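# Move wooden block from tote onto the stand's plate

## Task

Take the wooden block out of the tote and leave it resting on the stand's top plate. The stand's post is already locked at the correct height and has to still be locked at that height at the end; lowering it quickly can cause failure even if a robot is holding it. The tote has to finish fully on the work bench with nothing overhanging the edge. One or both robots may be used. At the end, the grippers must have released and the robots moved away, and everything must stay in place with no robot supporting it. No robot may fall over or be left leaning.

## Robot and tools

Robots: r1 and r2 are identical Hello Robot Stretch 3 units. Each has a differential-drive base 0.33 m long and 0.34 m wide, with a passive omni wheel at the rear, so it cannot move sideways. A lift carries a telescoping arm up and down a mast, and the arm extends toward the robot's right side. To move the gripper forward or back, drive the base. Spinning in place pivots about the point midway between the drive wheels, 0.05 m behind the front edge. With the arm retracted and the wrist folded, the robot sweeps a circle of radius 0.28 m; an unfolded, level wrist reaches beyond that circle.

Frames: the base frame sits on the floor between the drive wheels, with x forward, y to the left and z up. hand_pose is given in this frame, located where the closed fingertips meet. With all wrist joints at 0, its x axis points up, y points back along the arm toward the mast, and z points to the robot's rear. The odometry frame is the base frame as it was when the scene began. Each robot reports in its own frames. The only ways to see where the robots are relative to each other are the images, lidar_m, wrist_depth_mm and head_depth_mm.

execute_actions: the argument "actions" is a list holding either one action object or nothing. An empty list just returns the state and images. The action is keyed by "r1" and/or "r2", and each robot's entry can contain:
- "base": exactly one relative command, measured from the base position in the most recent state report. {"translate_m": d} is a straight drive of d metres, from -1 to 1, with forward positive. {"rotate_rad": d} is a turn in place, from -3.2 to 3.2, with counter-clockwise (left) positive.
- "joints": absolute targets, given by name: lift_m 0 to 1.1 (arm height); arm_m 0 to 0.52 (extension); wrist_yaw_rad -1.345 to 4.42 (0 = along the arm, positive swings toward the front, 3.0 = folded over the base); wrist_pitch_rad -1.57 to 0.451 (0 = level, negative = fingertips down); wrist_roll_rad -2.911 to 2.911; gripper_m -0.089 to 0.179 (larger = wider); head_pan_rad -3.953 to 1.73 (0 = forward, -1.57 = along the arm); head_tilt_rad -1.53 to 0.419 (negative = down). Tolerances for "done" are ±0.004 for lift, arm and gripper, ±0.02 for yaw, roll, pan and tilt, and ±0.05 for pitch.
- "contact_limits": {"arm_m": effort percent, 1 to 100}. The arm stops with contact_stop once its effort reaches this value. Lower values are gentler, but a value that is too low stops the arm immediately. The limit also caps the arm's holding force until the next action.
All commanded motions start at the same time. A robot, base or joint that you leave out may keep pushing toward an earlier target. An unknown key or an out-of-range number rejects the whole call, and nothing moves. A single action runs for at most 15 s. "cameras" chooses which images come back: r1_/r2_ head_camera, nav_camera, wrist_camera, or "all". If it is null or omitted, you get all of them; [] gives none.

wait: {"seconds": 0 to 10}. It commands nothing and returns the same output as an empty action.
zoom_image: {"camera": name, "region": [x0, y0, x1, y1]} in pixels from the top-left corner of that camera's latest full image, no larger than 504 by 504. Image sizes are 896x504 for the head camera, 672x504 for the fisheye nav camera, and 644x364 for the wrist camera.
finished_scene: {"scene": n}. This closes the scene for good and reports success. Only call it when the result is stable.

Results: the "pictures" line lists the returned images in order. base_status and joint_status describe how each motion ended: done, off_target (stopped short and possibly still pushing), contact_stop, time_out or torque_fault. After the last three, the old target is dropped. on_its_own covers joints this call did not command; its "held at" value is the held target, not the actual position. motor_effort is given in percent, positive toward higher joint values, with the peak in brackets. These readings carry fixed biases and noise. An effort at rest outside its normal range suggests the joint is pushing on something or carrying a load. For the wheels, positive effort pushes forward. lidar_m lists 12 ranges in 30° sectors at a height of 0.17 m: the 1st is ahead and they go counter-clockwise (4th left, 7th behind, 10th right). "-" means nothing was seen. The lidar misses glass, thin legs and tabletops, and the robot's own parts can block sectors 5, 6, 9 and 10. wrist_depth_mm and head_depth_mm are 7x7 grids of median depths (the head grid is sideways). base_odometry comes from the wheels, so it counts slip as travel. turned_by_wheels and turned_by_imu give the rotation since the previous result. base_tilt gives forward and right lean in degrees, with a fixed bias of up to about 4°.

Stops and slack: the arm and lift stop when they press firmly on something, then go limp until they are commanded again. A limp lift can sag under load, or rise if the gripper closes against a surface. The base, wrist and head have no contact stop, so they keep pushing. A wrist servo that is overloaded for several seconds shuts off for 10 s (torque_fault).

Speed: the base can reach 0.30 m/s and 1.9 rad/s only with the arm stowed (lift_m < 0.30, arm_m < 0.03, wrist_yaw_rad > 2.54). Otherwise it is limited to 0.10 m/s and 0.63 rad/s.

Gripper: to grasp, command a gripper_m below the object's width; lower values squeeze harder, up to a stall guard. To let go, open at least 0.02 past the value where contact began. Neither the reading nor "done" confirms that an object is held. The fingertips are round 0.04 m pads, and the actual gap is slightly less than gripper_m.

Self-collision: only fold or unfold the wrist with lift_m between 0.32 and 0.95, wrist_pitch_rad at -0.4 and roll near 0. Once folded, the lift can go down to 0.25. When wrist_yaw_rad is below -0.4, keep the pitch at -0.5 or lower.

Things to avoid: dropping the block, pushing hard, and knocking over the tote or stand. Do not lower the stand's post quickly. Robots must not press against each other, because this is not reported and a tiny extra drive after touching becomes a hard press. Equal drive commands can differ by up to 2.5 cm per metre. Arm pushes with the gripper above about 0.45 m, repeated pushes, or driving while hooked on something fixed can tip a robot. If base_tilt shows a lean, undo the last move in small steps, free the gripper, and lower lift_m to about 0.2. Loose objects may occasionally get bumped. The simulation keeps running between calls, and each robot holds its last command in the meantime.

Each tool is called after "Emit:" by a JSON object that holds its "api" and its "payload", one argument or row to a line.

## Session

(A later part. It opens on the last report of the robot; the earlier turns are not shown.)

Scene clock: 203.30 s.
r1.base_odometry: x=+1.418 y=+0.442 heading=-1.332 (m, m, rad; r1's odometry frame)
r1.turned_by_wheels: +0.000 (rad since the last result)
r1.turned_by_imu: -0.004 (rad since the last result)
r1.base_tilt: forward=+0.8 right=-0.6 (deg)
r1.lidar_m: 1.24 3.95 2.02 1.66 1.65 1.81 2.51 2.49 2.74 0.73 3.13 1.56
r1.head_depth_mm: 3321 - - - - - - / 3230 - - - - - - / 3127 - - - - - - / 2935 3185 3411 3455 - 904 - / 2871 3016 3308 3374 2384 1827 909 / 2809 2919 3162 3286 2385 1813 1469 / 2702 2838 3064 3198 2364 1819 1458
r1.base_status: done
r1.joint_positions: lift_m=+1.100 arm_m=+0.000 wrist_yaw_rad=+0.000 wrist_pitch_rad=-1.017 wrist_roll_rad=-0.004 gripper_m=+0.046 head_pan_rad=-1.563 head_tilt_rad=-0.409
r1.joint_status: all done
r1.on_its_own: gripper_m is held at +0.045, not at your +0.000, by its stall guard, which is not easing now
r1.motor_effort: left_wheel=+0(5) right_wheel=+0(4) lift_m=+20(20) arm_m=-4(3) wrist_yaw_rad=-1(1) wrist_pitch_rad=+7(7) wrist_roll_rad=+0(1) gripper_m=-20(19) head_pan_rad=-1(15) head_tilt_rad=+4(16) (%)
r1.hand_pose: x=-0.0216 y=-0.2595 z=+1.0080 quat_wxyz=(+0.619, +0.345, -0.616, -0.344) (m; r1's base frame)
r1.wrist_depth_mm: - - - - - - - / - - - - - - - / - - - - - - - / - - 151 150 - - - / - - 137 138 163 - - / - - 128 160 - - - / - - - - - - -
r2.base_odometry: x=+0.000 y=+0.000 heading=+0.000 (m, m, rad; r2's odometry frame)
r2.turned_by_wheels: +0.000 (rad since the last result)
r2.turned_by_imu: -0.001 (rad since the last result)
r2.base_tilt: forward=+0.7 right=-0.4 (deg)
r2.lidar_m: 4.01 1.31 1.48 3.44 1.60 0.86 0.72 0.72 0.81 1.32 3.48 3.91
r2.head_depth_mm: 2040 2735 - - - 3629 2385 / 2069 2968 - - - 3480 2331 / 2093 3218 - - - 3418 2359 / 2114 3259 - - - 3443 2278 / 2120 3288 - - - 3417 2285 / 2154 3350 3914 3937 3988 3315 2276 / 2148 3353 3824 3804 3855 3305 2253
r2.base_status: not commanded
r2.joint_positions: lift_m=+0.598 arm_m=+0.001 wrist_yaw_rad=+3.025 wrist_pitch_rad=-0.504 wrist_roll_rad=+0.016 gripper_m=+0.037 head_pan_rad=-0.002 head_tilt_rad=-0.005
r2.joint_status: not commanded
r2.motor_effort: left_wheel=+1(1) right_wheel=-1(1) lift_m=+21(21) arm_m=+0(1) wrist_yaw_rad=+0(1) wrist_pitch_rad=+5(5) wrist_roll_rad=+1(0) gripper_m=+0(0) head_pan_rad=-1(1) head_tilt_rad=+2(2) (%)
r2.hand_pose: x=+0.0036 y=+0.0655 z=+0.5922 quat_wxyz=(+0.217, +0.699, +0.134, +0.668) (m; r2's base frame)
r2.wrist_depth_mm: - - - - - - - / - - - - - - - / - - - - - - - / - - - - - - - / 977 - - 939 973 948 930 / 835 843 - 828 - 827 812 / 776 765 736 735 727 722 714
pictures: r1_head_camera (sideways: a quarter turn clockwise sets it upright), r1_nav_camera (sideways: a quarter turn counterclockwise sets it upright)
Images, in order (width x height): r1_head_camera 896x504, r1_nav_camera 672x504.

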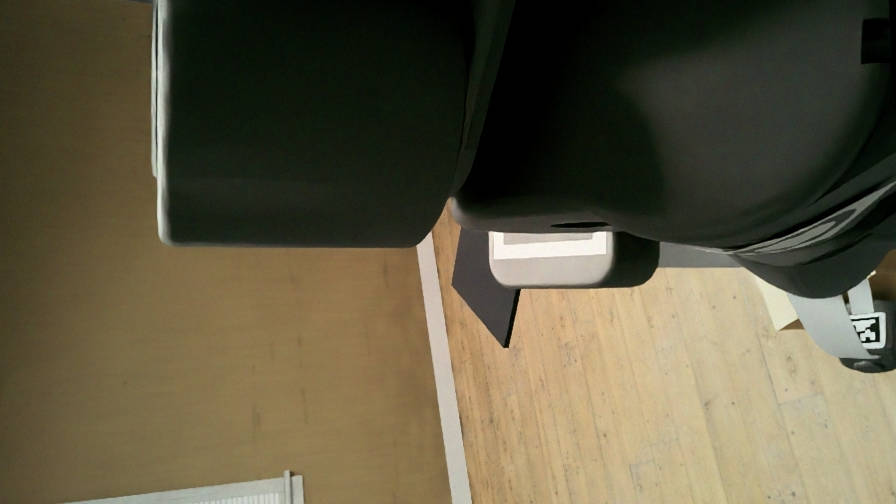

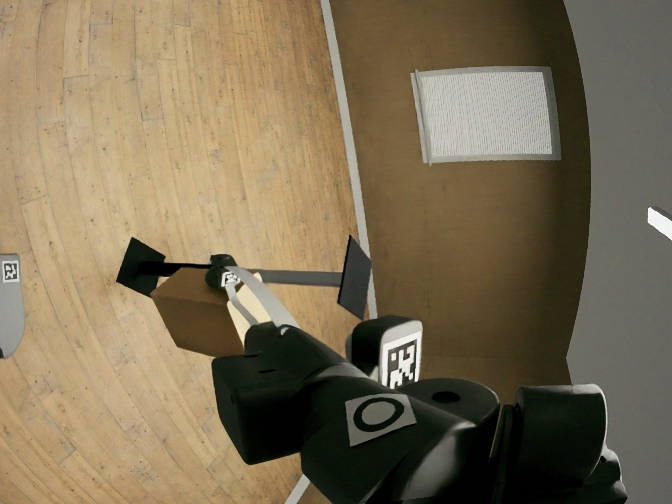

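Emit:
{"api": "execute_actions", "payload": {
  "actions": [
    {"r1":{"joints":{"arm_m":0.25,"head_pan_rad":-1.2,"head_tilt_rad":-0.3}}}
  ],
  "cameras": ["r1_head_camera","r1_wrist_camera"]
}}

Scene clock: 211.50 s.
r1.base_odometry: x=+1.418 y=+0.442 heading=-1.332 (m, m, rad; r1's odometry frame)
r1.turned_by_wheels: +0.000 (rad since the last result)
r1.turned_by_imu: -0.001 (rad since the last result)
r1.base_tilt: forward=+0.8 right=-0.5 (deg)
r1.lidar_m: 1.23 3.93 2.02 1.66 1.65 1.82 2.50 2.49 2.74 0.73 3.13 1.56
r1.head_depth_mm: 2833 2943 3130 3336 701 495 845 / 2821 3002 3160 3283 2852 2050 1592 / 2806 2990 3091 3223 2860 2018 1588 / 2762 2973 3123 3337 2842 2044 1607 / 2772 2926 3071 3248 2815 2033 1588 / 2752 2917 3072 3272 2878 2037 1608 / 2749 2918 3059 3184 2850 2046 1588
r1.base_status: not commanded
r1.joint_positions: lift_m=+1.100 arm_m=+0.250 wrist_yaw_rad=+0.000 wrist_pitch_rad=-1.017 wrist_roll_rad=-0.004 gripper_m=+0.046 head_pan_rad=-1.207 head_tilt_rad=-0.310
r1.joint_status: all done
r1.on_its_own: gripper_m is held at +0.045, not at your +0.000, by its stall guard, which is not easing now
r1.motor_effort: left_wheel=+1(0) right_wheel=-1(1) lift_m=+20(20) arm_m=+6(6) wrist_yaw_rad=-1(1) wrist_pitch_rad=+7(7) wrist_roll_rad=+1(1) gripper_m=-20(19) head_pan_rad=+2(19) head_tilt_rad=+5(18) (%)
r1.hand_pose: x=-0.0216 y=-0.5087 z=+1.0080 quat_wxyz=(+0.619, +0.345, -0.616, -0.344) (m; r1's base frame)
r1.wrist_depth_mm: - - 285 287 - - - / - - - 272 - - - / - - - 457 - - - / - - 151 149 - - - / - - 137 138 163 - - / - - 129 160 - - - / - - - - - - -
r2.base_odometry: x=+0.000 y=+0.000 heading=+0.000 (m, m, rad; r2's odometry frame)
r2.turned_by_wheels: +0.000 (rad since the last result)
r2.turned_by_imu: -0.001 (rad since the last result)
r2.base_tilt: forward=+0.5 right=-0.2 (deg)
r2.lidar_m: 4.02 1.31 1.48 3.44 1.61 0.86 0.72 0.72 0.81 1.32 3.49 3.94
r2.head_depth_mm: 2049 2723 - - - 3526 2379 / 2091 2953 - - - 3494 2338 / 2096 3184 - - - 3462 2354 / 2125 3267 - - - 3436 2329 / 2129 3278 - - - 3373 2296 / 2144 3349 3939 - 3917 3348 2252 / 2163 3332 3848 3852 3887 3322 2268
r2.base_status: not commanded
r2.joint_positions: lift_m=+0.598 arm_m=+0.001 wrist_yaw_rad=+3.025 wrist_pitch_rad=-0.504 wrist_roll_rad=+0.016 gripper_m=+0.037 head_pan_rad=-0.002 head_tilt_rad=-0.005
r2.joint_status: not commanded
r2.motor_effort: left_wheel=+1(1) right_wheel=-1(1) lift_m=+21(21) arm_m=+0(0) wrist_yaw_rad=+0(0) wrist_pitch_rad=+5(4) wrist_roll_rad=+0(0) gripper_m=-1(0) head_pan_rad=+0(0) head_tilt_rad=+2(2) (%)
r2.hand_pose: x=+0.0036 y=+0.0655 z=+0.5922 quat_wxyz=(+0.217, +0.699, +0.134, +0.668) (m; r2's base frame)
r2.wrist_depth_mm: - - - - - - - / - - - - - - - / - - - - - - - / - - - - - - - / - 985 - 992 963 944 935 / 875 878 - 810 - 837 802 / 778 766 718 733 728 730 695
pictures: r1_head_camera (sideways: a quarter turn clockwise sets it upright), r1_wrist_camera
Images, in order (width x height): r1_head_camera 896x504, r1_wrist_camera 644x364.

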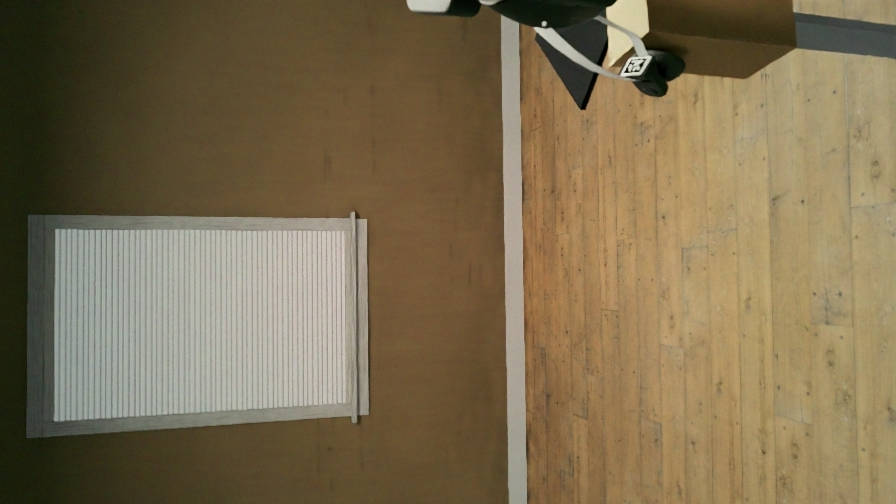

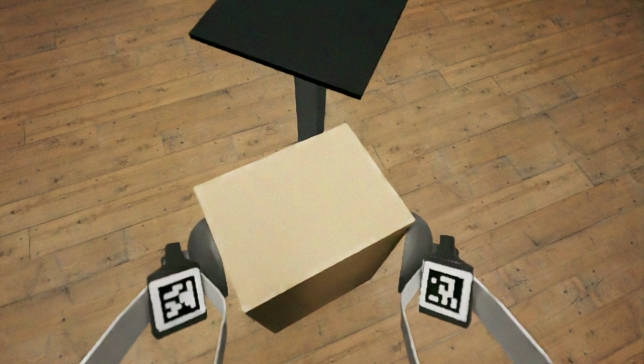

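Emit:
{"api": "execute_actions", "payload": {
  "actions": [
    {"r1":{"joints":{"wrist_pitch_rad":-0.45,"head_pan_rad":-1.3}}}
  ],
  "cameras": ["r1_head_camera","r1_wrist_camera"]
}}

Scene clock: 224.93 s.
r1.base_odometry: x=+1.418 y=+0.442 heading=-1.332 (m, m, rad; r1's odometry frame)
r1.turned_by_wheels: +0.000 (rad since the last result)
r1.turned_by_imu: -0.001 (rad since the last result)
r1.base_tilt: forward=+0.9 right=-0.5 (deg)
r1.lidar_m: 1.23 3.93 2.03 1.66 1.65 1.82 2.51 2.49 2.75 0.73 3.13 1.56
r1.head_depth_mm: 2987 3106 - - 598 1974 1586 / 2915 3024 3229 3342 708 1904 1461 / 2859 3036 3222 3366 2877 2040 1596 / 2856 3035 3060 3316 2839 2065 1610 / 2800 2915 3036 3273 2845 2051 1611 / 2743 2900 3044 3229 2836 2036 1610 / 2692 2831 2946 3176 2841 2046 1601
r1.base_status: not commanded
r1.joint_positions: lift_m=+1.100 arm_m=+0.250 wrist_yaw_rad=+0.000 wrist_pitch_rad=-0.492 wrist_roll_rad=-0.004 gripper_m=+0.046 head_pan_rad=-1.293 head_tilt_rad=-0.310
r1.joint_status: all done
r1.on_its_own: gripper_m is held at +0.045, not at your +0.000, by its stall guard, which is not easing now
r1.motor_effort: left_wheel=+0(0) right_wheel=-1(1) lift_m=+20(20) arm_m=+5(6) wrist_yaw_rad=-1(0) wrist_pitch_rad=+16(17) wrist_roll_rad=+0(0) gripper_m=-20(20) head_pan_rad=-1(10) head_tilt_rad=+5(4) (%)
r1.hand_pose: x=-0.0215 y=-0.6091 z=+1.0964 quat_wxyz=(+0.687, +0.173, -0.684, -0.172) (m; r1's base frame)
r1.wrist_depth_mm: - - - - - - - / - - - - - - - / - - - - - - - / - - 167 161 - - - / - - 136 137 152 - - / - - 126 145 177 - - / - - - 175 - - -
r2.base_odometry: x=+0.000 y=+0.000 heading=+0.000 (m, m, rad; r2's odometry frame)
r2.turned_by_wheels: +0.000 (rad since the last result)
r2.turned_by_imu: +0.000 (rad since the last result)
r2.base_tilt: forward=+0.6 right=-0.2 (deg)
r2.lidar_m: 4.01 1.31 1.48 3.46 1.61 0.86 0.72 0.72 0.81 1.32 3.49 3.94
r2.head_depth_mm: 2066 2720 - - - 3540 2394 / 2070 2943 - - - 3552 2348 / 2090 3177 - - - 3437 2309 / 2090 3266 - - - 3406 2310 / 2130 3303 - - - 3404 2290 / 2162 3288 3945 3971 3938 3330 2279 / 2157 3335 3807 3823 3852 3288 2276
r2.base_status: not commanded
r2.joint_positions: lift_m=+0.598 arm_m=+0.001 wrist_yaw_rad=+3.025 wrist_pitch_rad=-0.504 wrist_roll_rad=+0.016 gripper_m=+0.037 head_pan_rad=-0.002 head_tilt_rad=-0.005
r2.joint_status: not commanded
r2.motor_effort: left_wheel=+1(1) right_wheel=-1(1) lift_m=+21(21) arm_m=+1(1) wrist_yaw_rad=+0(1) wrist_pitch_rad=+5(5) wrist_roll_rad=+1(0) gripper_m=+0(1) head_pan_rad=+0(1) head_tilt_rad=+2(2) (%)
r2.hand_pose: x=+0.0036 y=+0.0655 z=+0.5922 quat_wxyz=(+0.217, +0.699, +0.134, +0.668) (m; r2's base frame)
r2.wrist_depth_mm: - - - - - - - / - - - - - - - / - - - - - - - / - - - - - - - / - 985 - 942 983 944 959 / 884 839 - 825 - 841 807 / 767 748 722 741 731 732 711
pictures: r1_head_camera (sideways: a quarter turn clockwise sets it upright), r1_wrist_camera
Images, in order (width x height): r1_head_camera 896x504, r1_wrist_camera 644x364.

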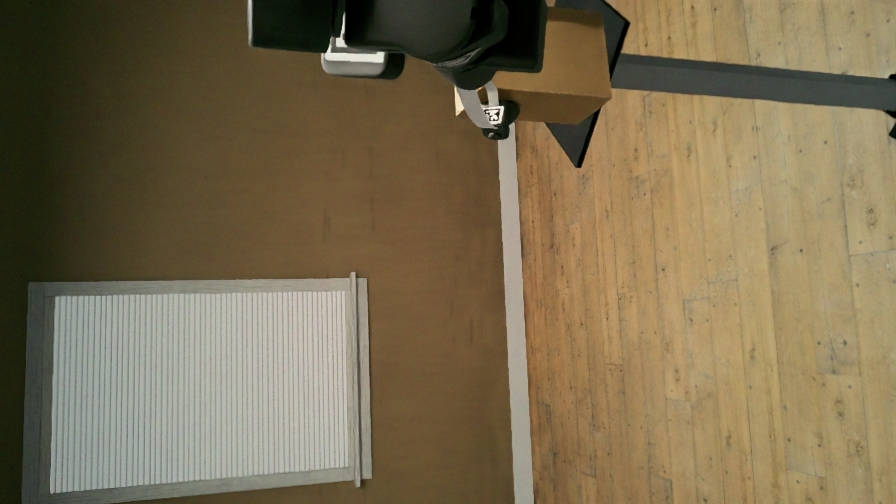

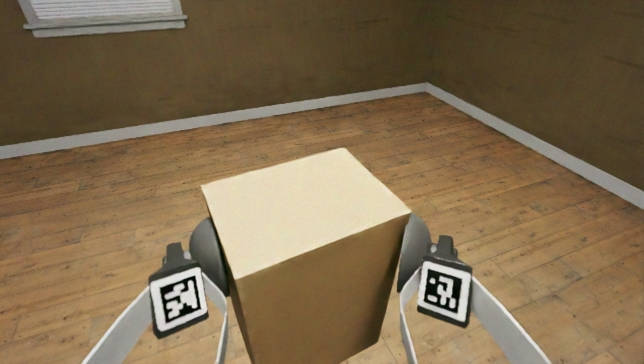

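Emit:
{"api": "execute_actions", "payload": {
  "actions": [
    {"r1":{"joints":{"arm_m":0.36,"head_pan_rad":-1.4,"head_tilt_rad":-0.6}}}
  ],
  "cameras": ["r1_head_camera","r1_nav_camera"]
}}

Scene clock: 231.87 s.
r1.base_odometry: x=+1.418 y=+0.442 heading=-1.332 (m, m, rad; r1's odometry frame)
r1.turned_by_wheels: +0.000 (rad since the last result)
r1.turned_by_imu: -0.001 (rad since the last result)
r1.base_tilt: forward=+0.8 right=-0.5 (deg)
r1.lidar_m: 1.24 3.93 2.02 1.66 1.65 1.82 2.51 2.49 2.74 0.73 3.14 1.56
r1.head_depth_mm: - 3455 3392 2419 1860 1528 1290 / - - 738 2236 1866 1529 1287 / 2876 3146 738 2235 1753 1166 1250 / 2815 3078 3279 2384 1862 1526 1271 / 2754 3026 3214 2391 1888 1529 1291 / 2679 2965 3165 2395 1858 1523 1280 / 2600 2868 3108 2364 1854 1502 1280
r1.base_status: not commanded
r1.joint_positions: lift_m=+1.100 arm_m=+0.360 wrist_yaw_rad=+0.000 wrist_pitch_rad=-0.491 wrist_roll_rad=-0.004 gripper_m=+0.046 head_pan_rad=-1.393 head_tilt_rad=-0.592
r1.joint_status: all done
r1.on_its_own: gripper_m is held at +0.045, not at your +0.000, by its stall guard, which is not easing now
r1.motor_effort: left_wheel=+0(0) right_wheel=-1(1) lift_m=+20(20) arm_m=+6(8) wrist_yaw_rad=-1(1) wrist_pitch_rad=+17(17) wrist_roll_rad=+0(0) gripper_m=-20(20) head_pan_rad=-1(9) head_tilt_rad=-5(28) (%)
r1.hand_pose: x=-0.0215 y=-0.7191 z=+1.0965 quat_wxyz=(+0.687, +0.172, -0.684, -0.172) (m; r1's base frame)
r1.wrist_depth_mm: - - - - - - - / - - - - - - - / - - - - - - - / - - 167 161 - - - / - - 137 137 152 - - / - - 125 145 176 - - / - - 252 174 273 - -
r2.base_odometry: x=+0.000 y=+0.000 heading=+0.000 (m, m, rad; r2's odometry frame)
r2.turned_by_wheels: +0.000 (rad since the last result)
r2.turned_by_imu: -0.001 (rad since the last result)
r2.base_tilt: forward=+0.6 right=-0.3 (deg)
r2.lidar_m: 4.02 1.32 1.48 3.45 1.60 0.86 0.72 0.72 0.81 1.32 3.49 3.91
r2.head_depth_mm: 2046 2695 - - - 3529 2379 / 2053 2953 - - - 3487 2356 / 2095 3169 - - - 3524 2355 / 2112 3298 - - - 3355 2326 / 2140 3256 - - - 3388 2290 / 2131 3333 3918 3981 - 3316 2282 / 2177 3369 3869 3909 3911 3318 2266
r2.base_status: not commanded
r2.joint_positions: lift_m=+0.598 arm_m=+0.001 wrist_yaw_rad=+3.025 wrist_pitch_rad=-0.504 wrist_roll_rad=+0.016 gripper_m=+0.037 head_pan_rad=-0.002 head_tilt_rad=-0.005
r2.joint_status: not commanded
r2.motor_effort: left_wheel=+1(1) right_wheel=-1(0) lift_m=+21(21) arm_m=+0(0) wrist_yaw_rad=+1(1) wrist_pitch_rad=+4(5) wrist_roll_rad=+1(1) gripper_m=-1(0) head_pan_rad=-1(1) head_tilt_rad=+2(2) (%)
r2.hand_pose: x=+0.0036 y=+0.0655 z=+0.5922 quat_wxyz=(+0.217, +0.699, +0.134, +0.668) (m; r2's base frame)
r2.wrist_depth_mm: - - - - - - - / - - - - - - - / - - - - - - - / - - - - - - - / 1000 - - - 968 947 920 / 866 857 - 819 - 827 792 / 765 757 714 748 732 732 729
pictures: r1_head_camera (sideways: a quarter turn clockwise sets it upright), r1_nav_camera (sideways: a quarter turn counterclockwise sets it upright)
Images, in order (width x height): r1_head_camera 896x504, r1_nav_camera 672x504.

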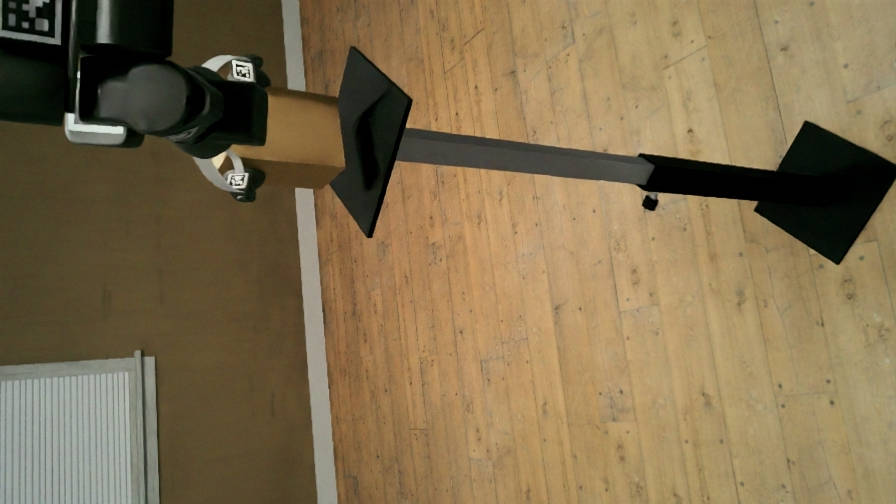

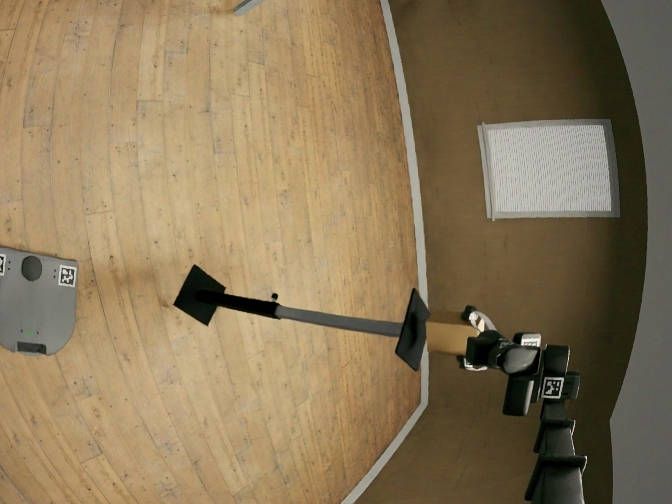

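Looks centred and just above. Lower a little and release.

Emit:
{"api": "execute_actions", "payload": {
  "actions": [
    {"r1":{"joints":{"lift_m":1.06}}}
  ],
  "cameras": []
}}

Emit:
{"api": "execute_actions", "payload": {
  "actions": [
    {"r1":{"joints":{"gripper_m":0.15}}}
  ],
  "cameras": []
}}

Emit:
{"api": "execute_actions", "payload": {
  "actions": [
    {"r1":{"joints":{"lift_m":1.1,"arm_m":0.0}}}
  ],
  "cameras": ["r1_head_camera"]
}}

Scene clock: 239.07 s.
r1.base_odometry: x=+1.418 y=+0.442 heading=-1.332 (m, m, rad; r1's odometry frame)
r1.turned_by_wheels: +0.000 (rad since the last result)
r1.turned_by_imu: -0.001 (rad since the last result)
r1.base_tilt: forward=+0.8 right=-0.6 (deg)
r1.lidar_m: 1.23 3.96 2.02 1.65 1.65 1.82 2.51 2.50 2.75 0.73 3.14 1.56
r1.head_depth_mm: - - 3416 2429 1868 1524 1293 / 2891 - 726 2227 1889 1522 1285 / 2875 3183 732 2213 1756 1164 1243 / 2814 3078 3303 2407 1892 1521 1275 / 2794 3012 3236 2368 1853 1514 1287 / 2735 2975 3151 2395 1855 1516 1280 / 2655 2887 3136 2410 1868 1510 1280
r1.base_status: not commanded
r1.joint_positions: lift_m=+1.060 arm_m=+0.360 wrist_yaw_rad=+0.000 wrist_pitch_rad=-0.490 wrist_roll_rad=-0.004 gripper_m=+0.046 head_pan_rad=-1.393 head_tilt_rad=-0.592
r1.joint_status: all done
r1.on_its_own: gripper_m is held at +0.045, not at your +0.000, by its stall guard, which is not easing now
r1.motor_effort: left_wheel=+0(0) right_wheel=-1(1) lift_m=+16(15) arm_m=+6(7) wrist_yaw_rad=+0(1) wrist_pitch_rad=+16(17) wrist_roll_rad=+0(0) gripper_m=-19(20) head_pan_rad=-2(2) head_tilt_rad=-5(4) (%)
r1.hand_pose: x=-0.0215 y=-0.7192 z=+1.0569 quat_wxyz=(+0.688, +0.172, -0.684, -0.172) (m; r1's base frame)
r1.wrist_depth_mm: - - - - - - - / - - - - - - - / - - - - - - - / - - 167 161 - - - / - - 137 137 152 - - / - - 125 145 175 - - / - - 211 174 226 - -
r2.base_odometry: x=+0.000 y=+0.000 heading=+0.000 (m, m, rad; r2's odometry frame)
r2.turned_by_wheels: +0.000 (rad since the last result)
r2.turned_by_imu: +0.000 (rad since the last result)
r2.base_tilt: forward=+0.6 right=-0.2 (deg)
r2.lidar_m: 4.00 1.32 1.48 3.45 1.60 0.86 0.72 0.72 0.81 1.32 3.49 3.92
r2.head_depth_mm: 2057 2722 - - - 3552 2337 / 2087 2990 - - - 3503 2370 / 2110 3226 - - - 3457 2322 / 2094 3229 - - - 3419 2309 / 2127 3343 - - - 3331 2305 / 2146 3376 3888 3940 3994 3351 2261 / 2171 3337 3805 3865 3856 3261 2249
r2.base_status: not commanded
r2.joint_positions: lift_m=+0.598 arm_m=+0.001 wrist_yaw_rad=+3.025 wrist_pitch_rad=-0.504 wrist_roll_rad=+0.016 gripper_m=+0.037 head_pan_rad=-0.002 head_tilt_rad=-0.005
r2.joint_status: not commanded
r2.motor_effort: left_wheel=+0(1) right_wheel=-1(1) lift_m=+21(21) arm_m=+0(0) wrist_yaw_rad=+0(0) wrist_pitch_rad=+4(5) wrist_roll_rad=+0(1) gripper_m=+0(0) head_pan_rad=+0(1) head_tilt_rad=+2(2) (%)
r2.hand_pose: x=+0.0036 y=+0.0655 z=+0.5922 quat_wxyz=(+0.217, +0.699, +0.134, +0.668) (m; r2's base frame)
r2.wrist_depth_mm: - - - - - - - / - - - - - - - / - - - - - - - / - - - - - - - / 1000 - - 959 978 937 919 / 867 858 - 864 - 824 816 / 761 780 735 740 733 731 697
pictures: none
No camera images: the call's "cameras" was empty. Leave "cameras" out to get every camera's image.

Scene clock: 240.60 s.
r1.base_odometry: x=+1.418 y=+0.442 heading=-1.332 (m, m, rad; r1's odometry frame)
r1.turned_by_wheels: +0.000 (rad since the last result)
r1.turned_by_imu: +0.000 (rad since the last result)
r1.base_tilt: forward=+0.9 right=-0.6 (deg)
r1.lidar_m: 1.23 3.94 2.03 1.66 1.64 1.82 2.50 2.50 2.75 0.73 3.14 1.56
r1.head_depth_mm: - - 3282 2422 1862 1539 1294 / 2842 - 725 2206 1883 1537 1297 / 2876 3135 720 2232 1765 1165 1245 / 2817 3036 3300 2405 1863 1528 1270 / 2763 3014 3208 2402 1881 1524 1292 / 2662 2965 3225 2377 1853 1520 1284 / 2603 2882 3076 2370 1860 1516 1277
r1.base_status: not commanded
r1.joint_positions: lift_m=+1.060 arm_m=+0.360 wrist_yaw_rad=+0.000 wrist_pitch_rad=-0.471 wrist_roll_rad=-0.004 gripper_m=+0.150 head_pan_rad=-1.393 head_tilt_rad=-0.592
r1.joint_status: all done
r1.motor_effort: left_wheel=+1(0) right_wheel=-1(1) lift_m=+15(15) arm_m=+6(6) wrist_yaw_rad=+0(0) wrist_pitch_rad=+8(16) wrist_roll_rad=+0(0) gripper_m=-1(83) head_pan_rad=-2(2) head_tilt_rad=-5(5) (%)
r1.hand_pose: x=-0.0215 y=-0.7220 z=+1.0611 quat_wxyz=(+0.689, +0.166, -0.686, -0.165) (m; r1's base frame)
r1.wrist_depth_mm: - - - - - - - / - - - - - - - / - - - - - - - / - - - 176 - - - / - - 148 144 - - - / - - 152 142 265 - - / - - 216 166 228 - -
r2.base_odometry: x=+0.000 y=+0.000 heading=+0.000 (m, m, rad; r2's odometry frame)
r2.turned_by_wheels: +0.000 (rad since the last result)
r2.turned_by_imu: +0.000 (rad since the last result)
r2.base_tilt: forward=+0.6 right=-0.2 (deg)
r2.lidar_m: 4.00 1.32 1.48 3.45 1.60 0.86 0.72 0.72 0.81 1.32 3.48 3.91
r2.head_depth_mm: 2034 2712 - - - 3477 2361 / 2100 2998 - - - 3582 2345 / 2101 3131 - - - 3461 2334 / 2120 3255 - - - 3391 2326 / 2137 3270 - - - 3375 2278 / 2130 3356 3981 3925 3985 3386 2313 / 2161 3403 3938 3806 3802 3300 2255
r2.base_status: not commanded
r2.joint_positions: lift_m=+0.598 arm_m=+0.001 wrist_yaw_rad=+3.025 wrist_pitch_rad=-0.504 wrist_roll_rad=+0.016 gripper_m=+0.037 head_pan_rad=-0.002 head_tilt_rad=-0.005
r2.joint_status: not commanded
r2.motor_effort: left_wheel=+1(1) right_wheel=-1(0) lift_m=+21(21) arm_m=+0(0) wrist_yaw_rad=+1(0) wrist_pitch_rad=+5(5) wrist_roll_rad=+0(1) gripper_m=-1(1) head_pan_rad=-1(1) head_tilt_rad=+2(2) (%)
r2.hand_pose: x=+0.0036 y=+0.0655 z=+0.5922 quat_wxyz=(+0.217, +0.699, +0.134, +0.668) (m; r2's base frame)
r2.wrist_depth_mm: - - - - - - - / - - - - - - - / - - - - - - - / - - - - - - - / - 1000 - 976 984 959 957 / 875 856 - 855 - 853 805 / 766 767 727 735 728 722 728
pictures: none
No camera images: the call's "cameras" was empty. Leave "cameras" out to get every camera's image.

Scene clock: 244.47 s.
r1.base_odometry: x=+1.418 y=+0.442 heading=-1.332 (m, m, rad; r1's odometry frame)
r1.turned_by_wheels: +0.000 (rad since the last result)
r1.turned_by_imu: -0.001 (rad since the last result)
r1.base_tilt: forward=+0.9 right=-0.6 (deg)
r1.lidar_m: 1.23 3.93 2.03 1.66 1.65 1.82 2.51 2.49 2.74 0.73 3.14 1.56
r1.head_depth_mm: 2902 - - - - - 1277 / 2966 - - - - 1465 1294 / 2868 3185 733 2494 1752 1165 1250 / 2834 3053 3342 2241 1861 1529 1276 / 2775 3027 3228 2429 1872 1515 1281 / 2666 2967 3197 2370 1867 1521 1283 / 2615 2853 3073 2396 1865 1526 1286
r1.base_status: not commanded
r1.joint_positions: lift_m=+1.100 arm_m=+0.000 wrist_yaw_rad=+0.000 wrist_pitch_rad=-0.470 wrist_roll_rad=-0.004 gripper_m=+0.150 head_pan_rad=-1.393 head_tilt_rad=-0.592
r1.joint_status: all done
r1.motor_effort: left_wheel=+0(0) right_wheel=-1(1) lift_m=+22(24) arm_m=-5(6) wrist_yaw_rad=-1(1) wrist_pitch_rad=+8(8) wrist_roll_rad=+0(1) gripper_m=+0(0) head_pan_rad=-2(1) head_tilt_rad=-4(5) (%)
r1.hand_pose: x=-0.0215 y=-0.3630 z=+1.1010 quat_wxyz=(+0.689, +0.165, -0.686, -0.165) (m; r1's base frame)
r1.wrist_depth_mm: - - - - - - - / - - - - - - - / - - - 505 - - - / - - - - - - - / - - - - - - - / - - - - - - - / - - - - - - -
r2.base_odometry: x=+0.000 y=+0.000 heading=+0.000 (m, m, rad; r2's odometry frame)
r2.turned_by_wheels: +0.000 (rad since the last result)
r2.turned_by_imu: +0.000 (rad since the last result)
r2.base_tilt: forward=+0.7 right=-0.2 (deg)
r2.lidar_m: 4.01 1.32 1.48 3.44 1.60 0.86 0.72 0.72 0.81 1.32 3.48 3.94
r2.head_depth_mm: 2054 2678 - - - 3534 2366 / 2067 2913 - - - 3484 2340 / 2090 3156 - - - 3432 2337 / 2133 3163 - - - 3459 2320 / 2121 3271 - - - 3386 2302 / 2141 3321 3941 3974 3959 3344 2271 / 2195 3355 3880 3915 3851 3262 2254
r2.base_status: not commanded
r2.joint_positions: lift_m=+0.598 arm_m=+0.001 wrist_yaw_rad=+3.025 wrist_pitch_rad=-0.504 wrist_roll_rad=+0.016 gripper_m=+0.037 head_pan_rad=-0.002 head_tilt_rad=-0.005
r2.joint_status: not commanded
r2.motor_effort: left_wheel=+1(1) right_wheel=+0(1) lift_m=+21(21) arm_m=+0(0) wrist_yaw_rad=+0(0) wrist_pitch_rad=+4(5) wrist_roll_rad=+0(0) gripper_m=+0(0) head_pan_rad=-1(1) head_tilt_rad=+2(2) (%)
r2.hand_pose: x=+0.0036 y=+0.0655 z=+0.5922 quat_wxyz=(+0.217, +0.699, +0.134, +0.668) (m; r2's base frame)
r2.wrist_depth_mm: - - - - - - - / - - - - - - - / - - - - - - - / - - - - - - - / 996 980 - 987 955 936 930 / 853 859 - 846 - 794 795 / 764 778 727 731 730 722 728
pictures: r1_head_camera (sideways: a quarter turn clockwise sets it upright)
Images, in order (width x height): r1_head_camera 896x504.

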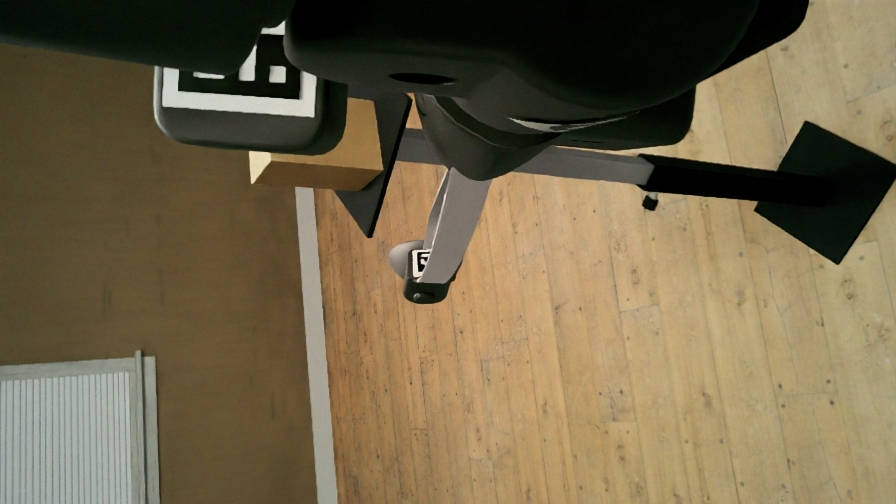

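Block is placed. Now check the tote with r2.

Emit:
{"api": "execute_actions", "payload": {
  "actions": [
    {"r2":{"joints":{"head_pan_rad":0.6,"head_tilt_rad":-0.3}}}
  ],
  "cameras": ["r2_head_camera"]
}}

Scene clock: 248.57 s.
r1.base_odometry: x=+1.418 y=+0.442 heading=-1.332 (m, m, rad; r1's odometry frame)
r1.turned_by_wheels: +0.000 (rad since the last result)
r1.turned_by_imu: -0.001 (rad since the last result)
r1.base_tilt: forward=+0.8 right=-0.4 (deg)
r1.lidar_m: 1.23 3.94 2.03 1.65 1.65 1.82 2.51 2.49 2.75 0.73 3.13 1.56
r1.head_depth_mm: 2952 - - - - - 1277 / 2928 - - - - 1459 1290 / 2870 3146 732 2486 1768 1160 1247 / 2802 3106 3255 2245 1859 1509 1277 / 2818 3017 3190 2382 1865 1531 1293 / 2709 2948 3165 2402 1861 1519 1282 / 2637 2869 3090 2401 1861 1522 1284
r1.base_status: not commanded
r1.joint_positions: lift_m=+1.100 arm_m=+0.000 wrist_yaw_rad=+0.000 wrist_pitch_rad=-0.470 wrist_roll_rad=-0.004 gripper_m=+0.150 head_pan_rad=-1.393 head_tilt_rad=-0.592
r1.joint_status: not commanded
r1.motor_effort: left_wheel=+0(0) right_wheel=-1(1) lift_m=+22(22) arm_m=-5(6) wrist_yaw_rad=-2(0) wrist_pitch_rad=+8(8) wrist_roll_rad=+1(0) gripper_m=-1(0) head_pan_rad=+0(3) head_tilt_rad=-5(5) (%)
r1.hand_pose: x=-0.0215 y=-0.3630 z=+1.1010 quat_wxyz=(+0.689, +0.165, -0.686, -0.165) (m; r1's base frame)
r1.wrist_depth_mm: - - - - - - - / - - - - - - - / - - - 498 - - - / - - - - - - - / - - - - - - - / - - - - - - - / - - - - - - -
r2.base_odometry: x=+0.000 y=+0.000 heading=+0.000 (m, m, rad; r2's odometry frame)
r2.turned_by_wheels: +0.000 (rad since the last result)
r2.turned_by_imu: +0.000 (rad since the last result)
r2.base_tilt: forward=+0.6 right=-0.2 (deg)
r2.lidar_m: 4.02 1.32 1.48 3.46 1.60 0.86 0.72 0.72 0.81 1.32 3.49 3.91
r2.head_depth_mm: 3488 3654 3788 3983 2800 2025 1599 / 3589 3763 3934 3562 2616 2028 1590 / 3606 3856 - 1805 2386 1865 1589 / 3717 3984 - 1788 2477 2001 1591 / 3895 - - 1761 2586 1976 1581 / - - - 1659 2713 1847 1559 / - - - 1691 2683 1839 1562
r2.base_status: not commanded
r2.joint_positions: lift_m=+0.598 arm_m=+0.001 wrist_yaw_rad=+3.025 wrist_pitch_rad=-0.504 wrist_roll_rad=+0.016 gripper_m=+0.037 head_pan_rad=+0.593 head_tilt_rad=-0.296
r2.joint_status: all done
r2.motor_effort: left_wheel=+1(0) right_wheel=-1(1) lift_m=+21(21) arm_m=+1(0) wrist_yaw_rad=+0(0) wrist_pitch_rad=+5(6) wrist_roll_rad=+0(0) gripper_m=+0(0) head_pan_rad=+6(46) head_tilt_rad=-1(21) (%)
r2.hand_pose: x=+0.0036 y=+0.0655 z=+0.5922 quat_wxyz=(+0.217, +0.699, +0.134, +0.668) (m; r2's base frame)
r2.wrist_depth_mm: - - - - - - - / - - - - - - - / - - - - - - - / - - - - - - - / - - - 990 - 943 945 / 863 848 - 827 - 828 825 / 770 775 735 759 727 742 732
pictures: r2_head_camera (sideways: a quarter turn clockwise sets it upright)
Images, in order (width x height): r2_head_camera 896x504.

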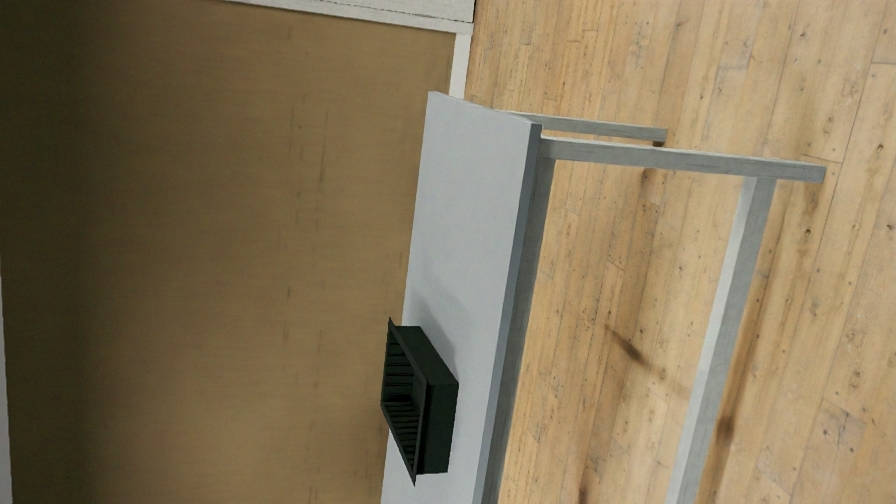

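Tote appears on the bench.

Emit:
{"api": "finished_scene", "payload": {
  "scene": 1
}}

The scene is finished: the task was done.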